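# Transfer deep-well block from nest N1 to N2

## Task

Carry the 96-well deep-well block out of plate nest N1 and into plate nest N2 so that it lies level within N2's locating features and its A1 well (the chamfered corner) sits at the nest corner labelled A1. Lowering it the last few millimetres by dropping is acceptable, but a large drop into N2 fails. The block must stay in place without the robot holding it, so release it and withdraw the grippers at the end.

## Robot and tools

Robot: two five-axis arms, left_arm and right_arm, each ending in a two-finger gripper whose pads open to at most 84 mm. A hand can tilt toward or away from its own arm's base but cannot lean sideways: the fingers always stay in the vertical plane containing that arm's waist axis and the hand. Grip the block across its width, on the body above its base flange; never drive a pad down onto the flange, since it can jam there and may not come free when opened. The idle arm may be parked out of the way. Keep the arms from striking or pressing on each other.

Frame: one shared scene frame with its origin on the table surface midway between the arms; +x points out across the table, +z points up, and left_arm stands on the +y side. The arm names do not refer to image sides. Looking from the arms toward the table, N1 is the left-hand nest. Well A1 is at the block's clipped corner.

Row layout (used by execute_actions and move): one flat list of 12 numbers covering both arms, always all 12 even if one arm stays still. First left_arm's five joints then its opening, then right_arm's five joints then its opening. Joint order within each arm: wrist roll, elbow, waist, wrist pitch, shoulder. Joint entries are offsets, scaled so 1.0 equals 2.036 rad, each in [-1, 1]. Opening is absolute, not an offset: +1 fully open, -1 closed. Joint ranges in rad: waist -6.283..6.283, shoulder -2.059..2.094, elbow -3.927..0.192, wrist pitch -1.693..3.142, wrist roll -6.283..6.283 (true ends may differ by up to 0.010 rad).

execute_actions(actions): a list of actions; each action is a list of up to 15 rows, each row lasting one 1/30 s step. If an action has fewer than 15 rows its final row repeats to fill the rest. Joint offsets in every row of an action are relative to the joint angles at that action's start, not to the prior row; for the first action of a call that means the angles in the latest reported state. An action asking any joint to go more than 0.010 rad beyond its range end is rejected for both arms; if the first action fails this, or any action is malformed, nothing in the call runs. Requests past a real end are clipped to it and reported as "joint sent to its limit" (absence of that line does not prove there is room left). An empty list simply returns the current state and images.

move(target, speed, blocking): target is one 12-number row as above; its joint offsets are measured from the Joint positions in the latest result that contained them, so it names a place to go to. All joints follow synchronised paths that finish together, so grippers travel on curves; paths take 0.5 to 10 s and are cut off at 10 s. speed (rad/s, 0.01 to 2, default 0.5) caps the joint with the longest travel. Paths ignore obstacles and the other arm; faster moves and targets set deeper past a contact hit and press harder. Finger openings are applied at the start. blocking=false returns after 0.5 s while motion continues; check with wait(0), and send no new rows or moves until a result shows it finished (or call stop). The result adds a "move:" line: ending (done, off_target, moving, held, fault; arms not named are done), limits=held or limits=none, and each arm's joint furthest from target.

wait(seconds): 0 to 10; arms keep their last command; returns early if a running move ends. stop(): brakes a running move; it needs space, more when fast; fingers continue. zoom_image(camera, region): region [x0, y0, x1, y1] in that camera's pixels, origin top-left, at most 504 x 504. Cameras, all 672x504: cam_head_left, cam_head_right, cam_high, cam_low, cam_left_wrist, cam_right_wrist; calibration (K, distortion, world-to-camera transform) was supplied and may be slightly off. finished_scene(scene): ends the current scene (give its number) after the last command has been held, and reports success; it is irreversible.

Results: the state line lists per arm the end_effector_position (m), end_effector_quat_wxyz and linear/angular velocities in the scene frame; this point lies between the closed pads, about 2 cm behind the fingertips, and can be somewhat off at long reach. Fingers point along the gripper's +z and close along its y; closing pushes the tips about 10 mm further along +z. Joint positions and Joint velocities give each arm's joints in the order above (rad, rad/s) plus pad gap in m (0.084 open). Joint targets shows what the joints are currently driven toward. grip_measured is the finger opening on the command scale. Step readings list joint angles at some steps; HELD marks an arm whose row was partly held back. "joint command not followed" means a clearance check altered targets.

Motion limits: joint targets move at most 3.14 rad/s with 0.16 s to reach that speed; each step's target stays within 0.623 rad of the measured angle, and is scaled back if it would shift the gripper more than 70 mm. Large offsets may need several actions, and an unfinished motion may not complete by itself.

Gripping: to hold, keep commanding an opening well under grip_measured; the further below, the harder the squeeze (about 24 N per pad maximum). Re-sending grip_measured still presses lightly on parts up to about 6 cm wide.

Avoid: torque faults (load limits N m: waist 44, shoulder 44, elbow 26.4, wrist pitch 17.6, wrist roll 17.6, held weight included), which halt the arm, back it off and freeze it 10 s; motor overheating (warning from 65 °C, brakes at 80 °C) from holding loads long; dropping, slipping, slamming or hard pushing; knocking anything off the table. Loose objects may occasionally get nudged by the environment.

Each tool is called by a JSON object that holds its "method" and its "body", one argument or row to a line.

## Session

{"method": "execute_actions", "body": {
  "actions": []
}}

Scene clock: 0.00 s.
left_arm: end_effector_position=(+0.5733, +0.2705, +0.2289) grip_measured=+1.00 end_effector_quat_wxyz=(-0.300, +0.627, -0.318, +0.645) end_effector_velocity=(+0.000, -0.000, -0.001) end_effector_angular_velocity=(+0.000, +0.001, -0.000) | right_arm: end_effector_position=(+0.2113, -0.1024, +0.2151) grip_measured=+1.00 end_effector_quat_wxyz=(-0.343, +0.076, +0.788, -0.505) end_effector_velocity=(-0.000, +0.000, -0.000) end_effector_angular_velocity=(-0.000, -0.000, +0.000)
Joint names: [wrist roll, elbow, waist, wrist pitch, shoulder]
Joint positions: left_arm=[ 0.904 -0.818  0.067 -1.375  0.611  0.084] | right_arm=[-2.071 -1.416  0.71   2.247  0.482  0.084]
Joint velocities: left_arm=[ 0.    -0.    -0.     0.     0.001 -0.   ] | right_arm=[ 0.  0.  0. -0.  0.  0.]
Joint targets: left_arm=[0.904 -0.818 0.067 -1.375 0.611] | right_arm=[-2.071 -1.416 0.710 2.247 0.482]

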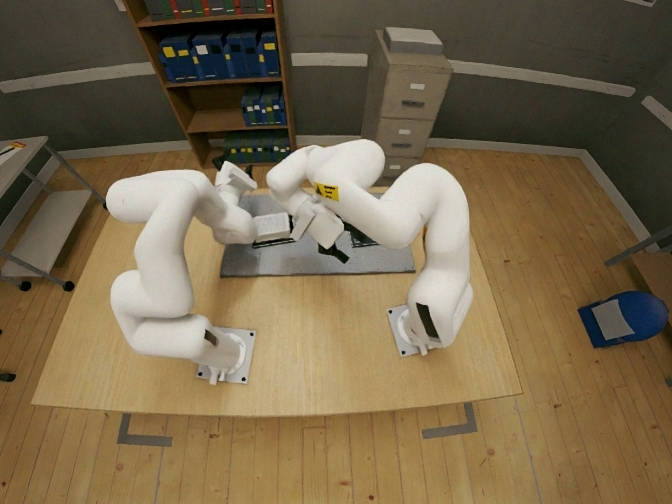

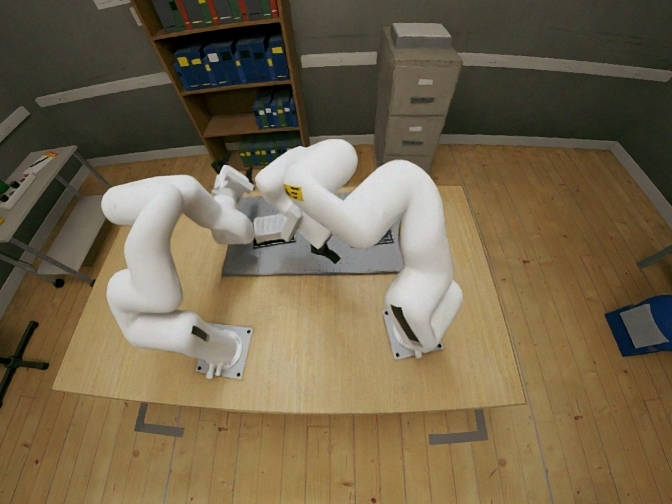

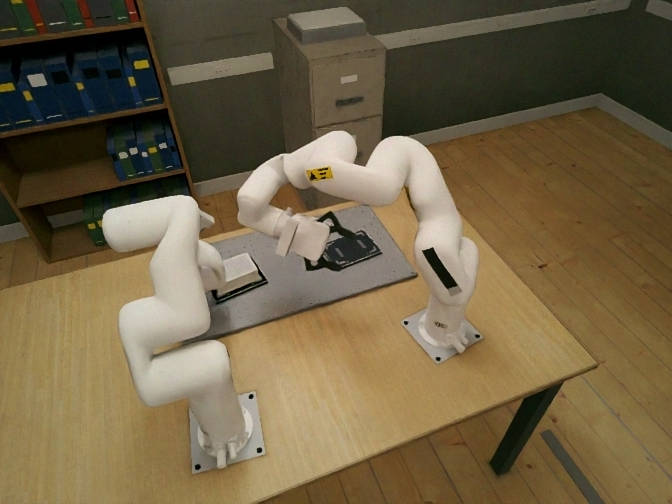

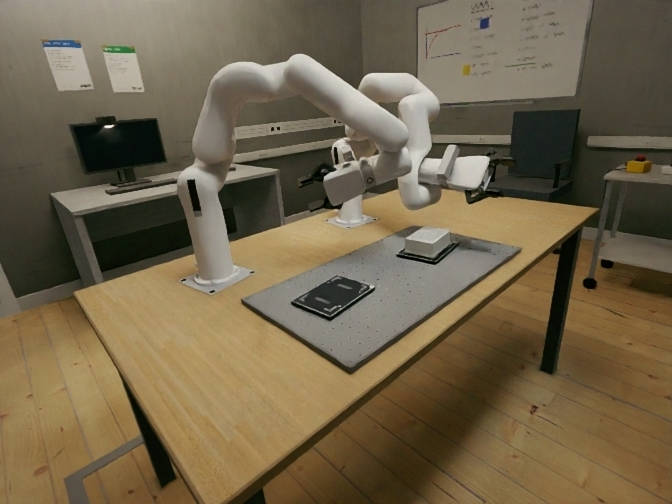

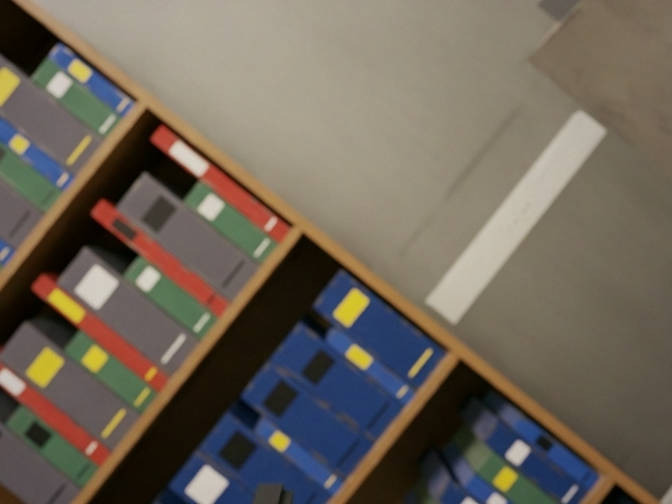

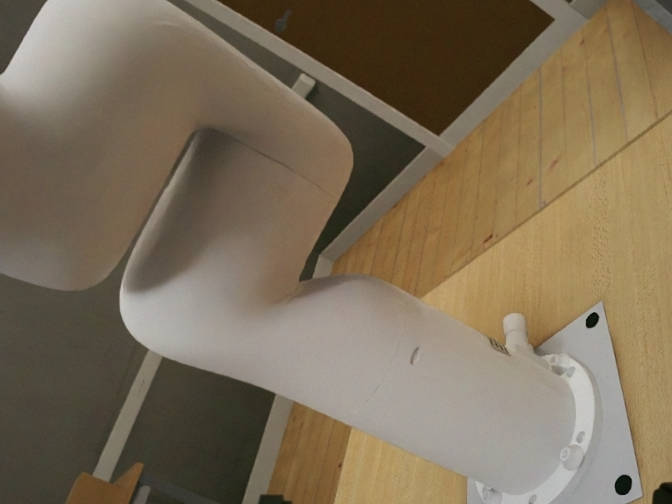

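{"method": "zoom_image", "body": {
  "camera": "cam_low",
  "region": [230, 200, 530, 380]
}}

{"method": "zoom_image", "body": {
  "camera": "cam_high",
  "region": [190, 190, 430, 340]
}}

Region (230, 200, 530, 380) of cam_low's 672x504 image, scaled by 1.680, with more detail than that image has; it fills the top 302 rows of this view, and the rest is white.

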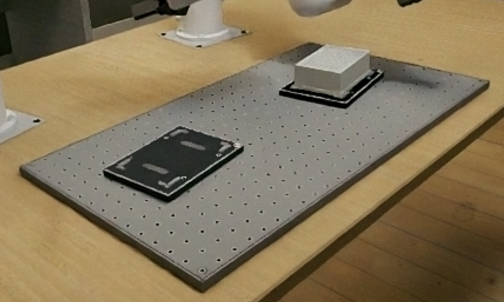

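Region (190, 190, 430, 340) of cam_high's 672x504 image, scaled by 2.100, with more detail than that image has; it fills the top 315 rows of this view, and the rest is white.

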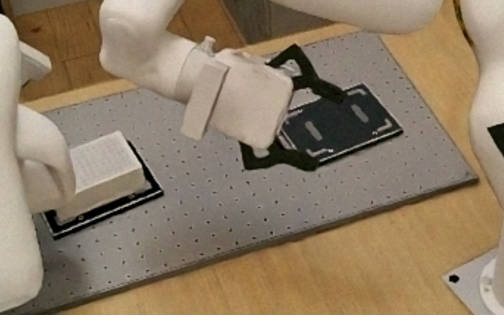

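{"method": "zoom_image", "body": {
  "camera": "cam_low",
  "region": [385, 215, 475, 275]
}}

{"method": "zoom_image", "body": {
  "camera": "cam_low",
  "region": [280, 265, 390, 330]
}}

{"method": "zoom_image", "body": {
  "camera": "cam_high",
  "region": [200, 240, 280, 310]
}}

Region (385, 215, 475, 275) of cam_low's 672x504 image, scaled by 5.600, with more detail than that image has.

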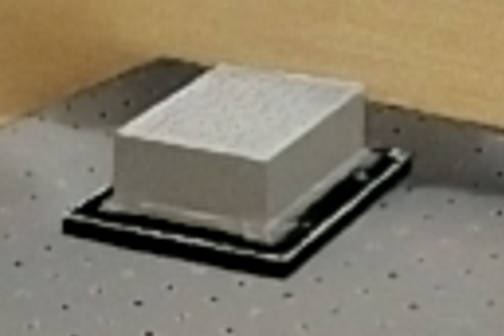

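Region (280, 265, 390, 330) of cam_low's 672x504 image, scaled by 4.582, with more detail than that image has; it fills the top 298 rows of this view, and the rest is white.

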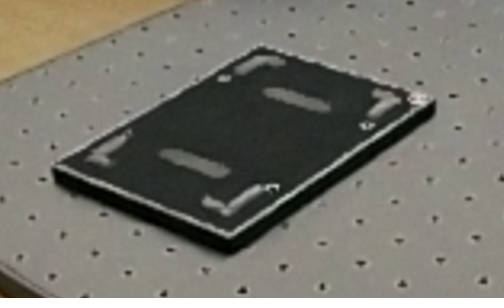

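Region (200, 240, 280, 310) of cam_high's 672x504 image, scaled by 6.300, with more detail than that image has; it fills the top 441 rows of this view, and the rest is white.

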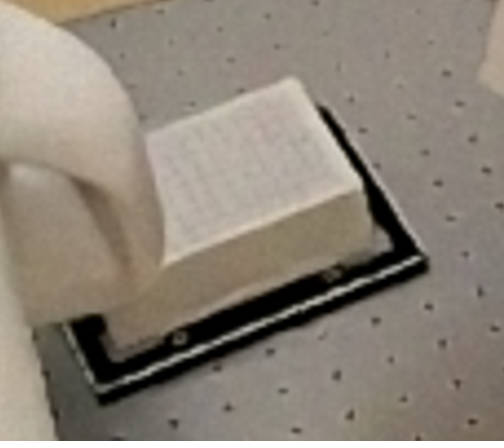

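{"method": "move", "body": {
  "target": [0,0,0.344,0,0,1, 0.6095,-0.1341,0.0039,-0.5041,-0.0066,1],
  "speed": 1.0
}}

Scene clock: 52.97 s.
left_arm: end_effector_position=(+0.4445, +0.6639, +0.2289) grip_measured=+1.00 end_effector_quat_wxyz=(-0.503, +0.698, -0.083, +0.503) end_effector_velocity=(-0.001, +0.002, +0.001) end_effector_angular_velocity=(+0.002, -0.001, +0.003) | right_arm: end_effector_position=(+0.4137, +0.1497, +0.1998) grip_measured=+1.00 end_effector_quat_wxyz=(+0.000, +0.653, +0.757, -0.001) end_effector_velocity=(+0.001, +0.001, +0.001) end_effector_angular_velocity=(+0.003, -0.002, -0.004)
Joint names: [wrist roll, elbow, waist, wrist pitch, shoulder]
Joint positions: left_arm=[ 0.904 -0.818  0.767 -1.375  0.611  0.084] | right_arm=[-0.83  -1.688  0.718  1.221  0.469  0.084]
Joint velocities: left_arm=[ 0.001 -0.     0.003 -0.002 -0.    -0.   ] | right_arm=[ 0.004 -0.001 -0.    -0.002  0.     0.   ]
Joint targets: left_arm=[0.904 -0.818 0.767 -1.375 0.611] | right_arm=[-0.830 -1.689 0.718 1.221 0.469]
move: done; limits=none; left_arm: farthest joint: the waist, 0.001 radians from its target (0.700 radians at the start); right_arm: farthest joint: the shoulder, 0.001 radians from its target (0.014 radians at the start)
camera_calibration (this result's frames):
cam_left_wrist: T_world_to_cam=[[0.393859, -0.468313, -0.790922, 0.348964], [-0.503874, 0.609661, -0.611903, 0.0212536], [0.768756, 0.639529, 0.00414997, -0.633398], [0, 0, 0, 1]] pos_world=[0.360195, 0.555543, 0.291637]
cam_right_wrist: T_world_to_cam=[[0.989154, 0.146706, 0.0072199, -0.403334], [0.146725, -0.989175, -0.002141, 0.159346], [0.00682765, 0.00317712, -0.999972, 0.323218], [0, 0, 0, 1]] pos_world=[0.373372, 0.215766, 0.326462]

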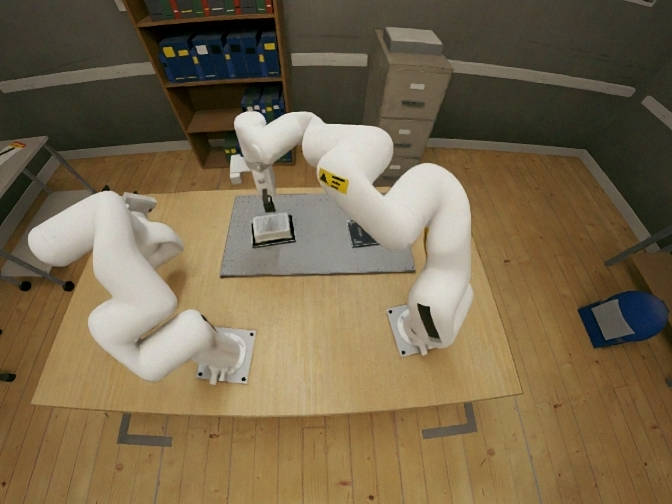

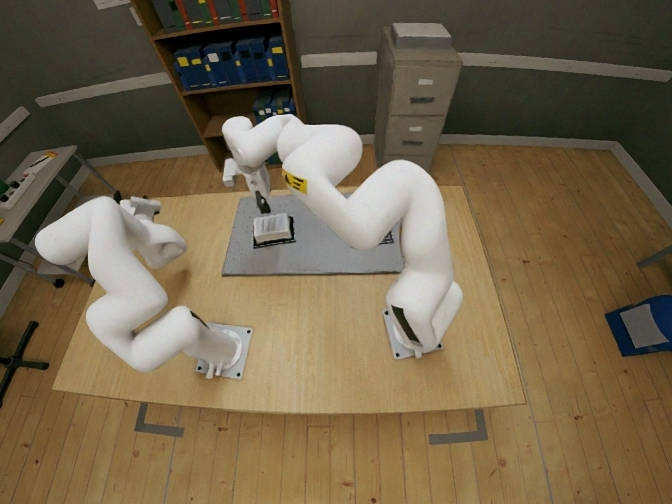

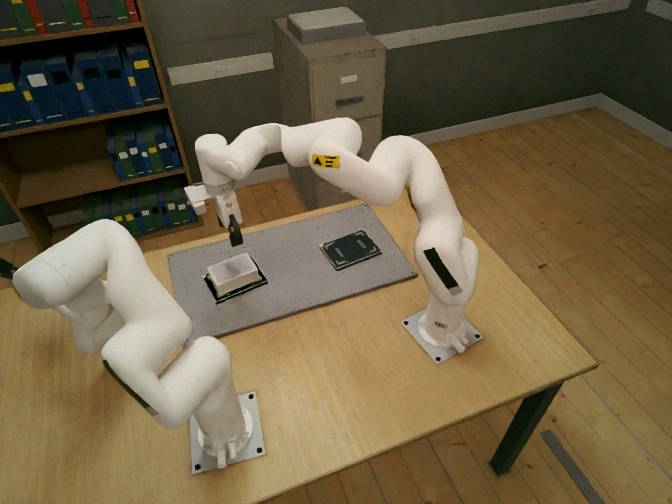

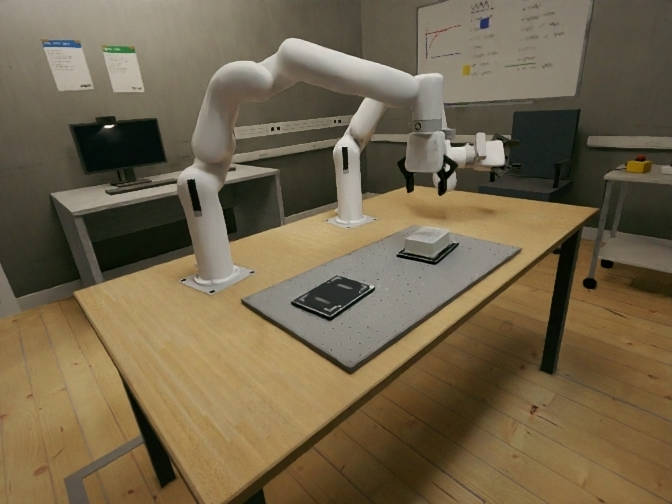

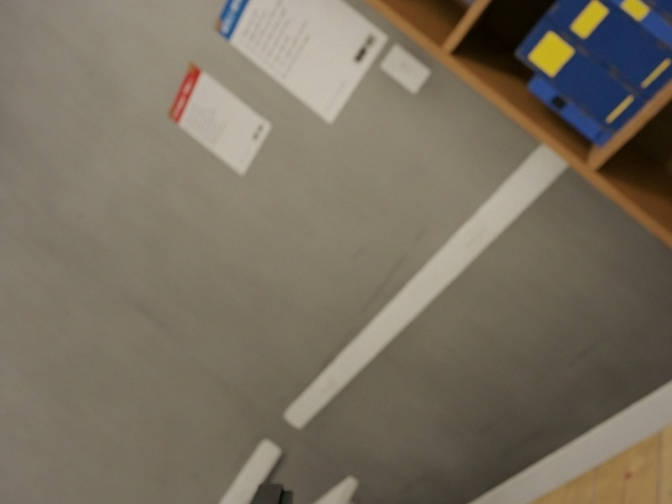

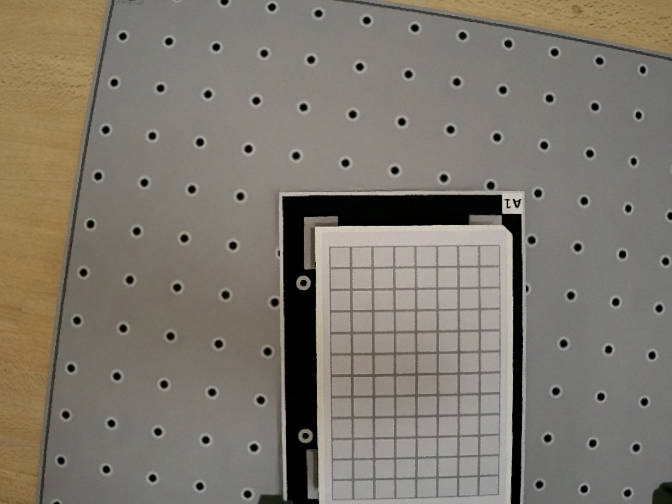

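{"method": "zoom_image", "body": {
  "camera": "cam_right_wrist",
  "region": [250, 180, 550, 504]
}}

Region (250, 180, 550, 504) of cam_right_wrist's 672x504 image, scaled by 1.556, with more detail than that image has; it fills the left 467 columns of this view, and the rest is white.

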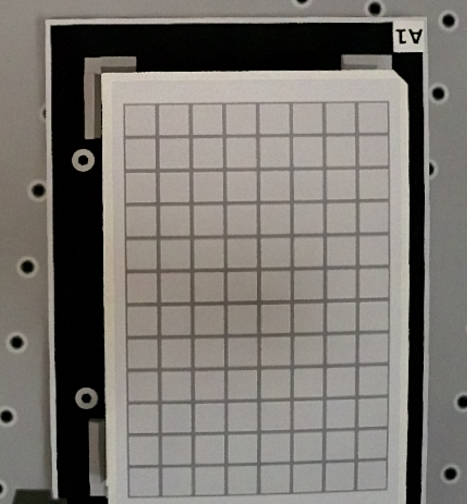

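{"method": "zoom_image", "body": {
  "camera": "cam_right_wrist",
  "region": [240, 464, 340, 504]
}}

{"method": "zoom_image", "body": {
  "camera": "cam_right_wrist",
  "region": [592, 454, 672, 504]
}}

Region (240, 464, 340, 504) of cam_right_wrist's 672x504 image, scaled by 5.040, with more detail than that image has; it fills the top 202 rows of this view, and the rest is white.

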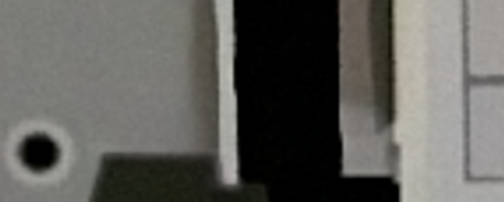

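Region (592, 454, 672, 504) of cam_right_wrist's 672x504 image, scaled by 6.300, with more detail than that image has; it fills the top 315 rows of this view, and the rest is white.

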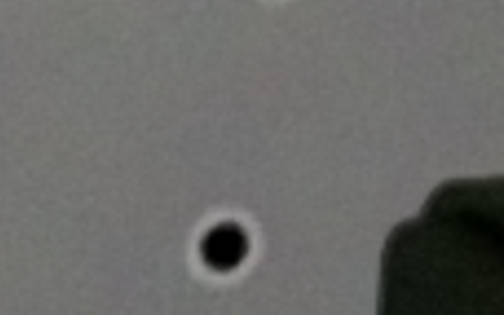

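{"method": "move", "body": {
  "target": [0,0,0,0,0,1, 0.0057,0.03748,0.01051,-0.12255,0.08409,1],
  "speed": 0.3
}}

{"method": "zoom_image", "body": {
  "camera": "cam_right_wrist",
  "region": [240, 444, 340, 504]
}}

{"method": "zoom_image", "body": {
  "camera": "cam_right_wrist",
  "region": [572, 444, 672, 504]
}}

Scene clock: 92.27 s.
left_arm: end_effector_position=(+0.4445, +0.6639, +0.2289) grip_measured=+1.00 end_effector_quat_wxyz=(-0.503, +0.698, -0.083, +0.503) end_effector_velocity=(+0.000, -0.000, -0.000) end_effector_angular_velocity=(+0.000, +0.001, -0.001) | right_arm: end_effector_position=(+0.4132, +0.1699, +0.0830) grip_measured=+1.00 end_effector_quat_wxyz=(-0.000, +0.650, +0.760, +0.000) end_effector_velocity=(-0.001, -0.001, -0.003) end_effector_angular_velocity=(-0.004, +0.003, +0.001)
Joint names: [wrist roll, elbow, waist, wrist pitch, shoulder]
Joint positions: left_arm=[ 0.904 -0.818  0.767 -1.375  0.611  0.084] | right_arm=[-0.819 -1.612  0.739  0.972  0.64   0.084]
Joint velocities: left_arm=[ 0.001 -0.    -0.001  0.001 -0.    -0.   ] | right_arm=[-0.001  0.003 -0.    -0.002  0.003  0.   ]
Joint targets: left_arm=[0.904 -0.818 0.767 -1.375 0.611] | right_arm=[-0.819 -1.612 0.739 0.971 0.640]
move: done; limits=none; left_arm: farthest joint: the waist, 0.000 radians from its target (0.000 radians at the start); right_arm: farthest joint: the waist, 0.001 radians from its target (0.022 radians at the start)
camera_calibration (this result's frames):
cam_left_wrist: T_world_to_cam=[[0.39386, -0.468312, -0.790922, 0.348964], [-0.503875, 0.60966, -0.611903, 0.0212538], [0.768755, 0.63953, 0.00414987, -0.633398], [0, 0, 0, 1]] pos_world=[0.360194, 0.555543, 0.291637]
cam_right_wrist: T_world_to_cam=[[0.987664, 0.156324, 0.00910799, -0.40615], [0.156364, -0.987692, -0.00388057, 0.175069], [0.00838926, 0.00525686, -0.999951, 0.205393], [0, 0, 0, 1]] pos_world=[0.372042, 0.235325, 0.209761]

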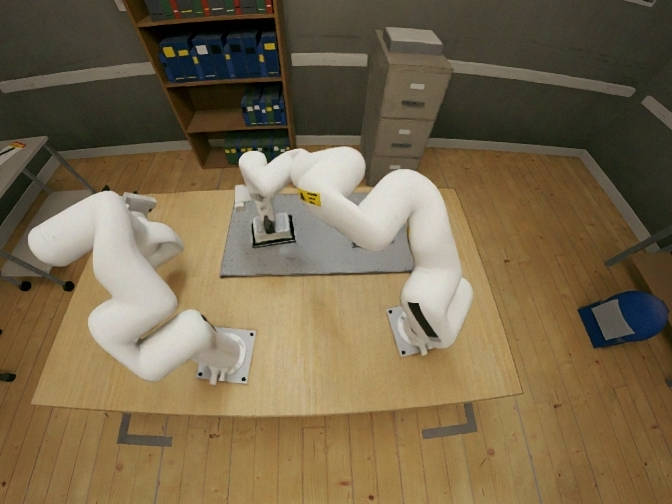

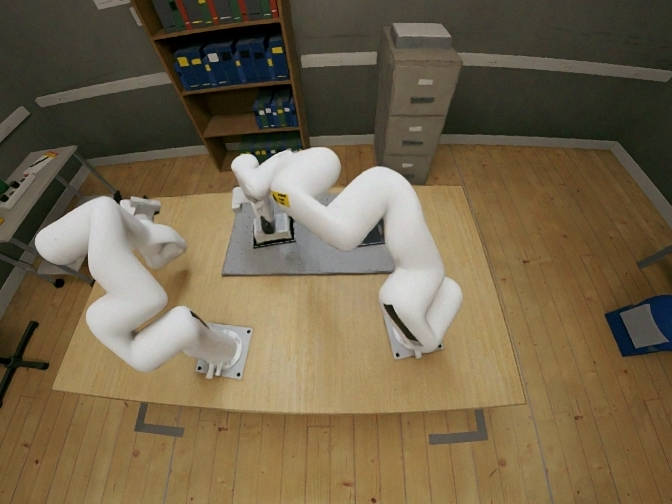

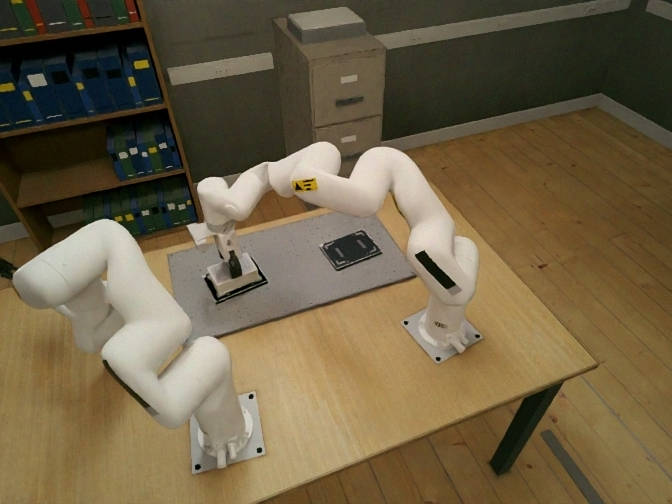

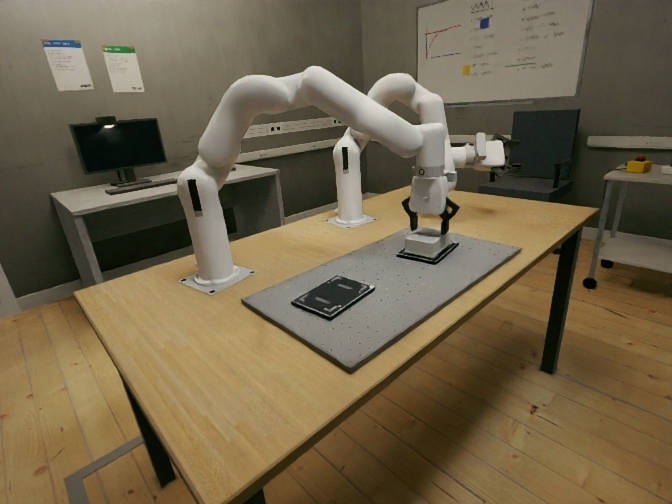

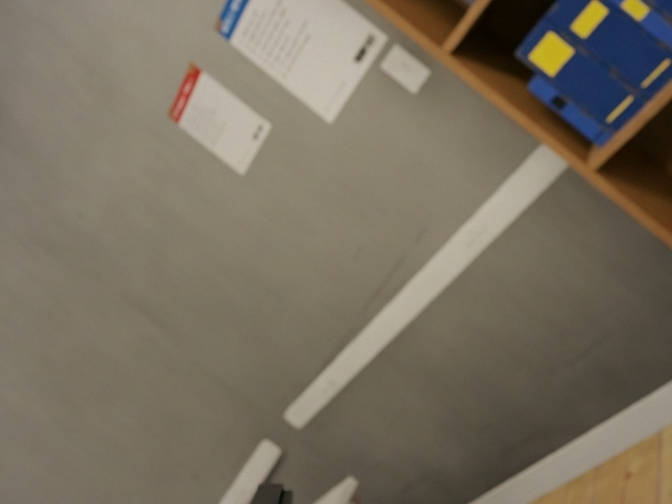

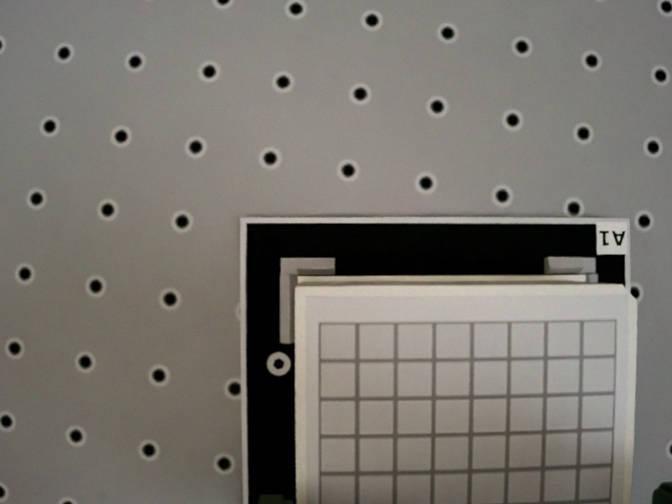

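Region (240, 444, 340, 504) of cam_right_wrist's 672x504 image, scaled by 5.040, with more detail than that image has; it fills the top 302 rows of this view, and the rest is white.

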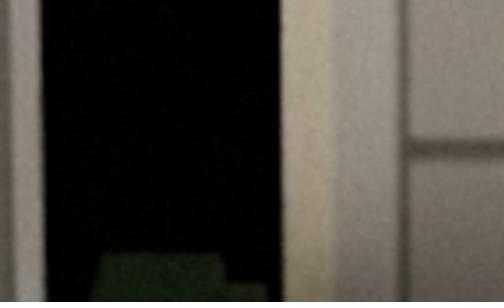

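Region (572, 444, 672, 504) of cam_right_wrist's 672x504 image, scaled by 5.040, with more detail than that image has; it fills the top 302 rows of this view, and the rest is white.

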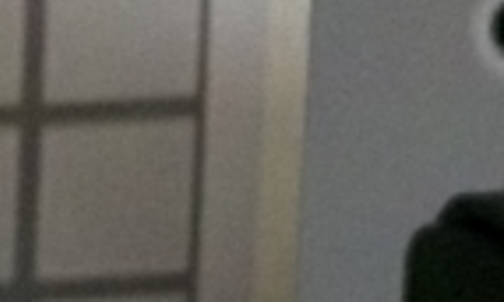

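{"method": "execute_actions", "body": {
  "actions": []
}}

{"method": "zoom_image", "body": {
  "camera": "cam_right_wrist",
  "region": [240, 444, 340, 504]
}}

{"method": "zoom_image", "body": {
  "camera": "cam_right_wrist",
  "region": [572, 444, 672, 504]
}}

Scene clock: 103.40 s.
left_arm: end_effector_position=(+0.4445, +0.6639, +0.2289) grip_measured=+1.00 end_effector_quat_wxyz=(-0.503, +0.698, -0.083, +0.503) end_effector_velocity=(+0.000, -0.000, +0.000) end_effector_angular_velocity=(+0.002, -0.000, -0.000) | right_arm: end_effector_position=(+0.4131, +0.1698, +0.0826) grip_measured=+1.00 end_effector_quat_wxyz=(-0.000, +0.650, +0.760, +0.000) end_effector_velocity=(+0.000, +0.000, +0.000) end_effector_angular_velocity=(+0.000, -0.000, +0.002)
Joint names: [wrist roll, elbow, waist, wrist pitch, shoulder]
Joint positions: left_arm=[ 0.904 -0.818  0.767 -1.375  0.611  0.084] | right_arm=[-0.819 -1.612  0.739  0.971  0.64   0.084]
Joint velocities: left_arm=[ 0.001 -0.    -0.    -0.001 -0.     0.   ] | right_arm=[-0.002 -0.     0.    -0.    -0.    -0.   ]
Joint targets: left_arm=[0.904 -0.818 0.767 -1.375 0.611] | right_arm=[-0.819 -1.612 0.739 0.971 0.640]
camera_calibration (this result's frames):
cam_left_wrist: T_world_to_cam=[[0.393859, -0.468313, -0.790922, 0.348964], [-0.503874, 0.609661, -0.611903, 0.0212536], [0.768756, 0.639529, 0.0041498, -0.633398], [0, 0, 0, 1]] pos_world=[0.360195, 0.555543, 0.291637]
cam_right_wrist: T_world_to_cam=[[0.98766, 0.156372, 0.00868989, -0.405988], [0.156407, -0.987687, -0.00348959, 0.174941], [0.00803721, 0.00480569, -0.999956, 0.205213], [0, 0, 0, 1]] pos_world=[0.371967, 0.235286, 0.209342]

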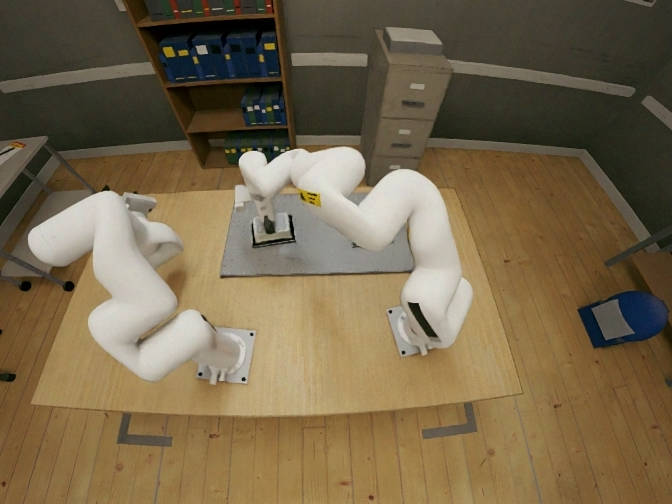

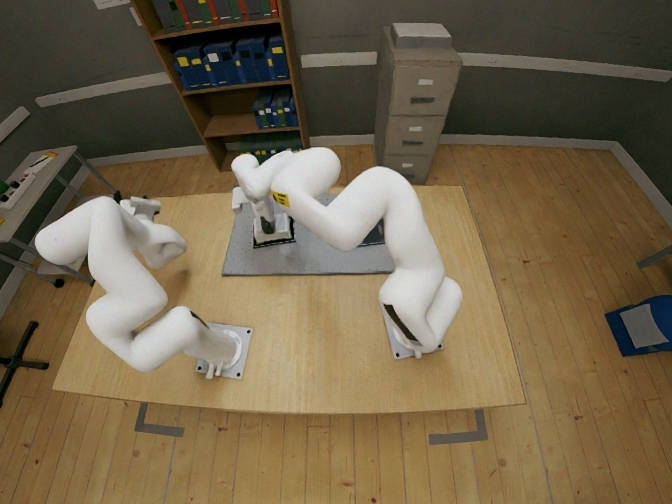

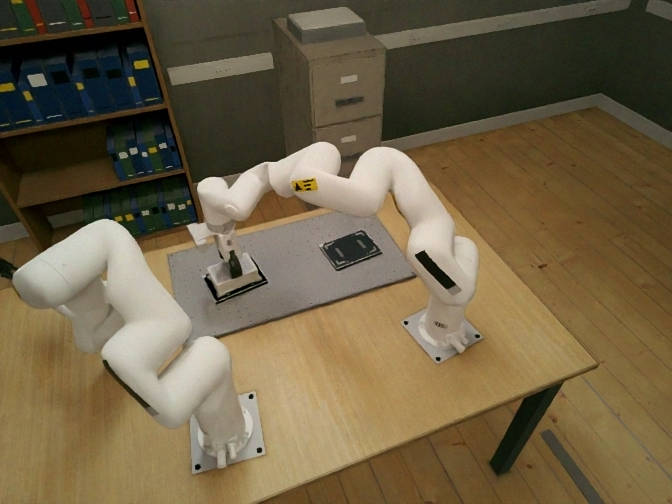

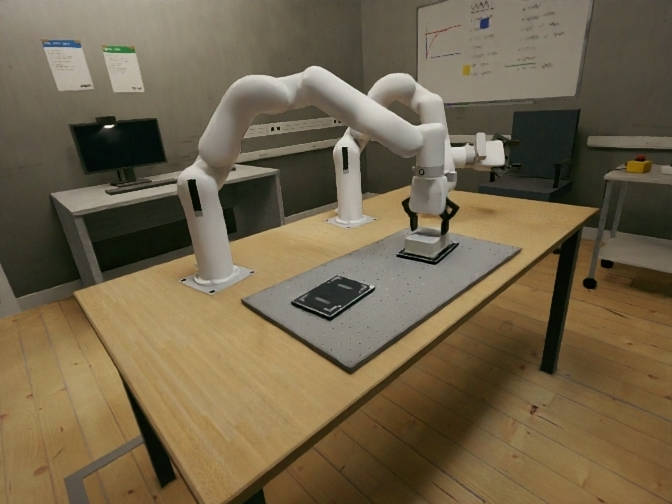

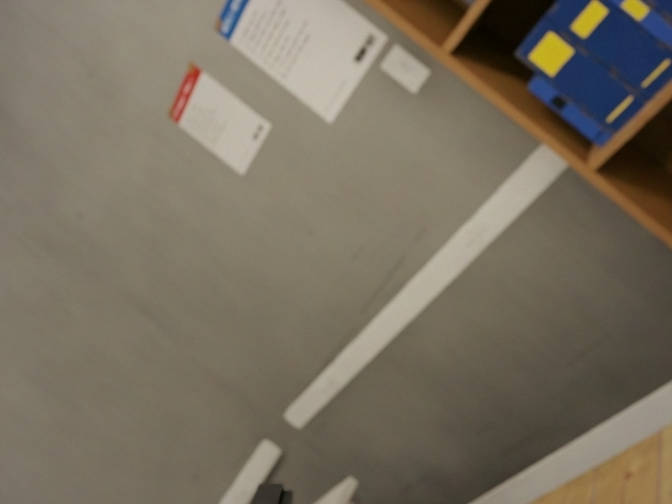

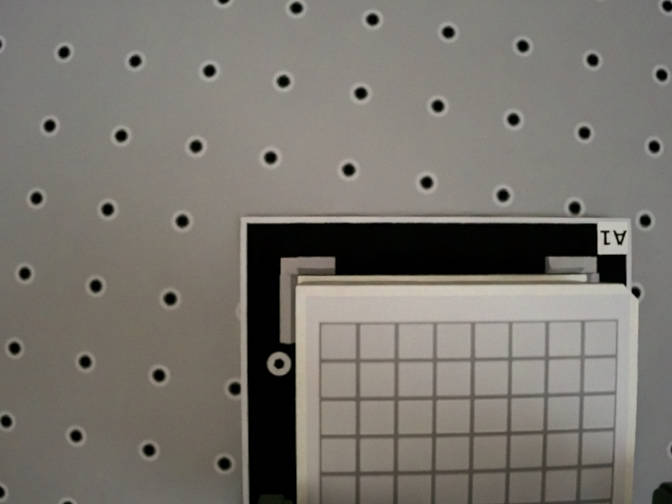

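Region (240, 444, 340, 504) of cam_right_wrist's 672x504 image, scaled by 5.040, with more detail than that image has; it fills the top 302 rows of this view, and the rest is white.

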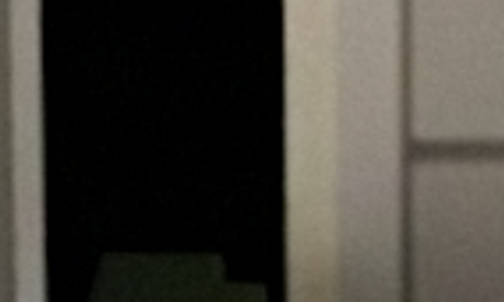

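Region (572, 444, 672, 504) of cam_right_wrist's 672x504 image, scaled by 5.040, with more detail than that image has; it fills the top 302 rows of this view, and the rest is white.

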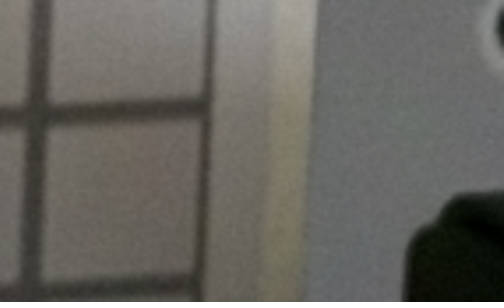

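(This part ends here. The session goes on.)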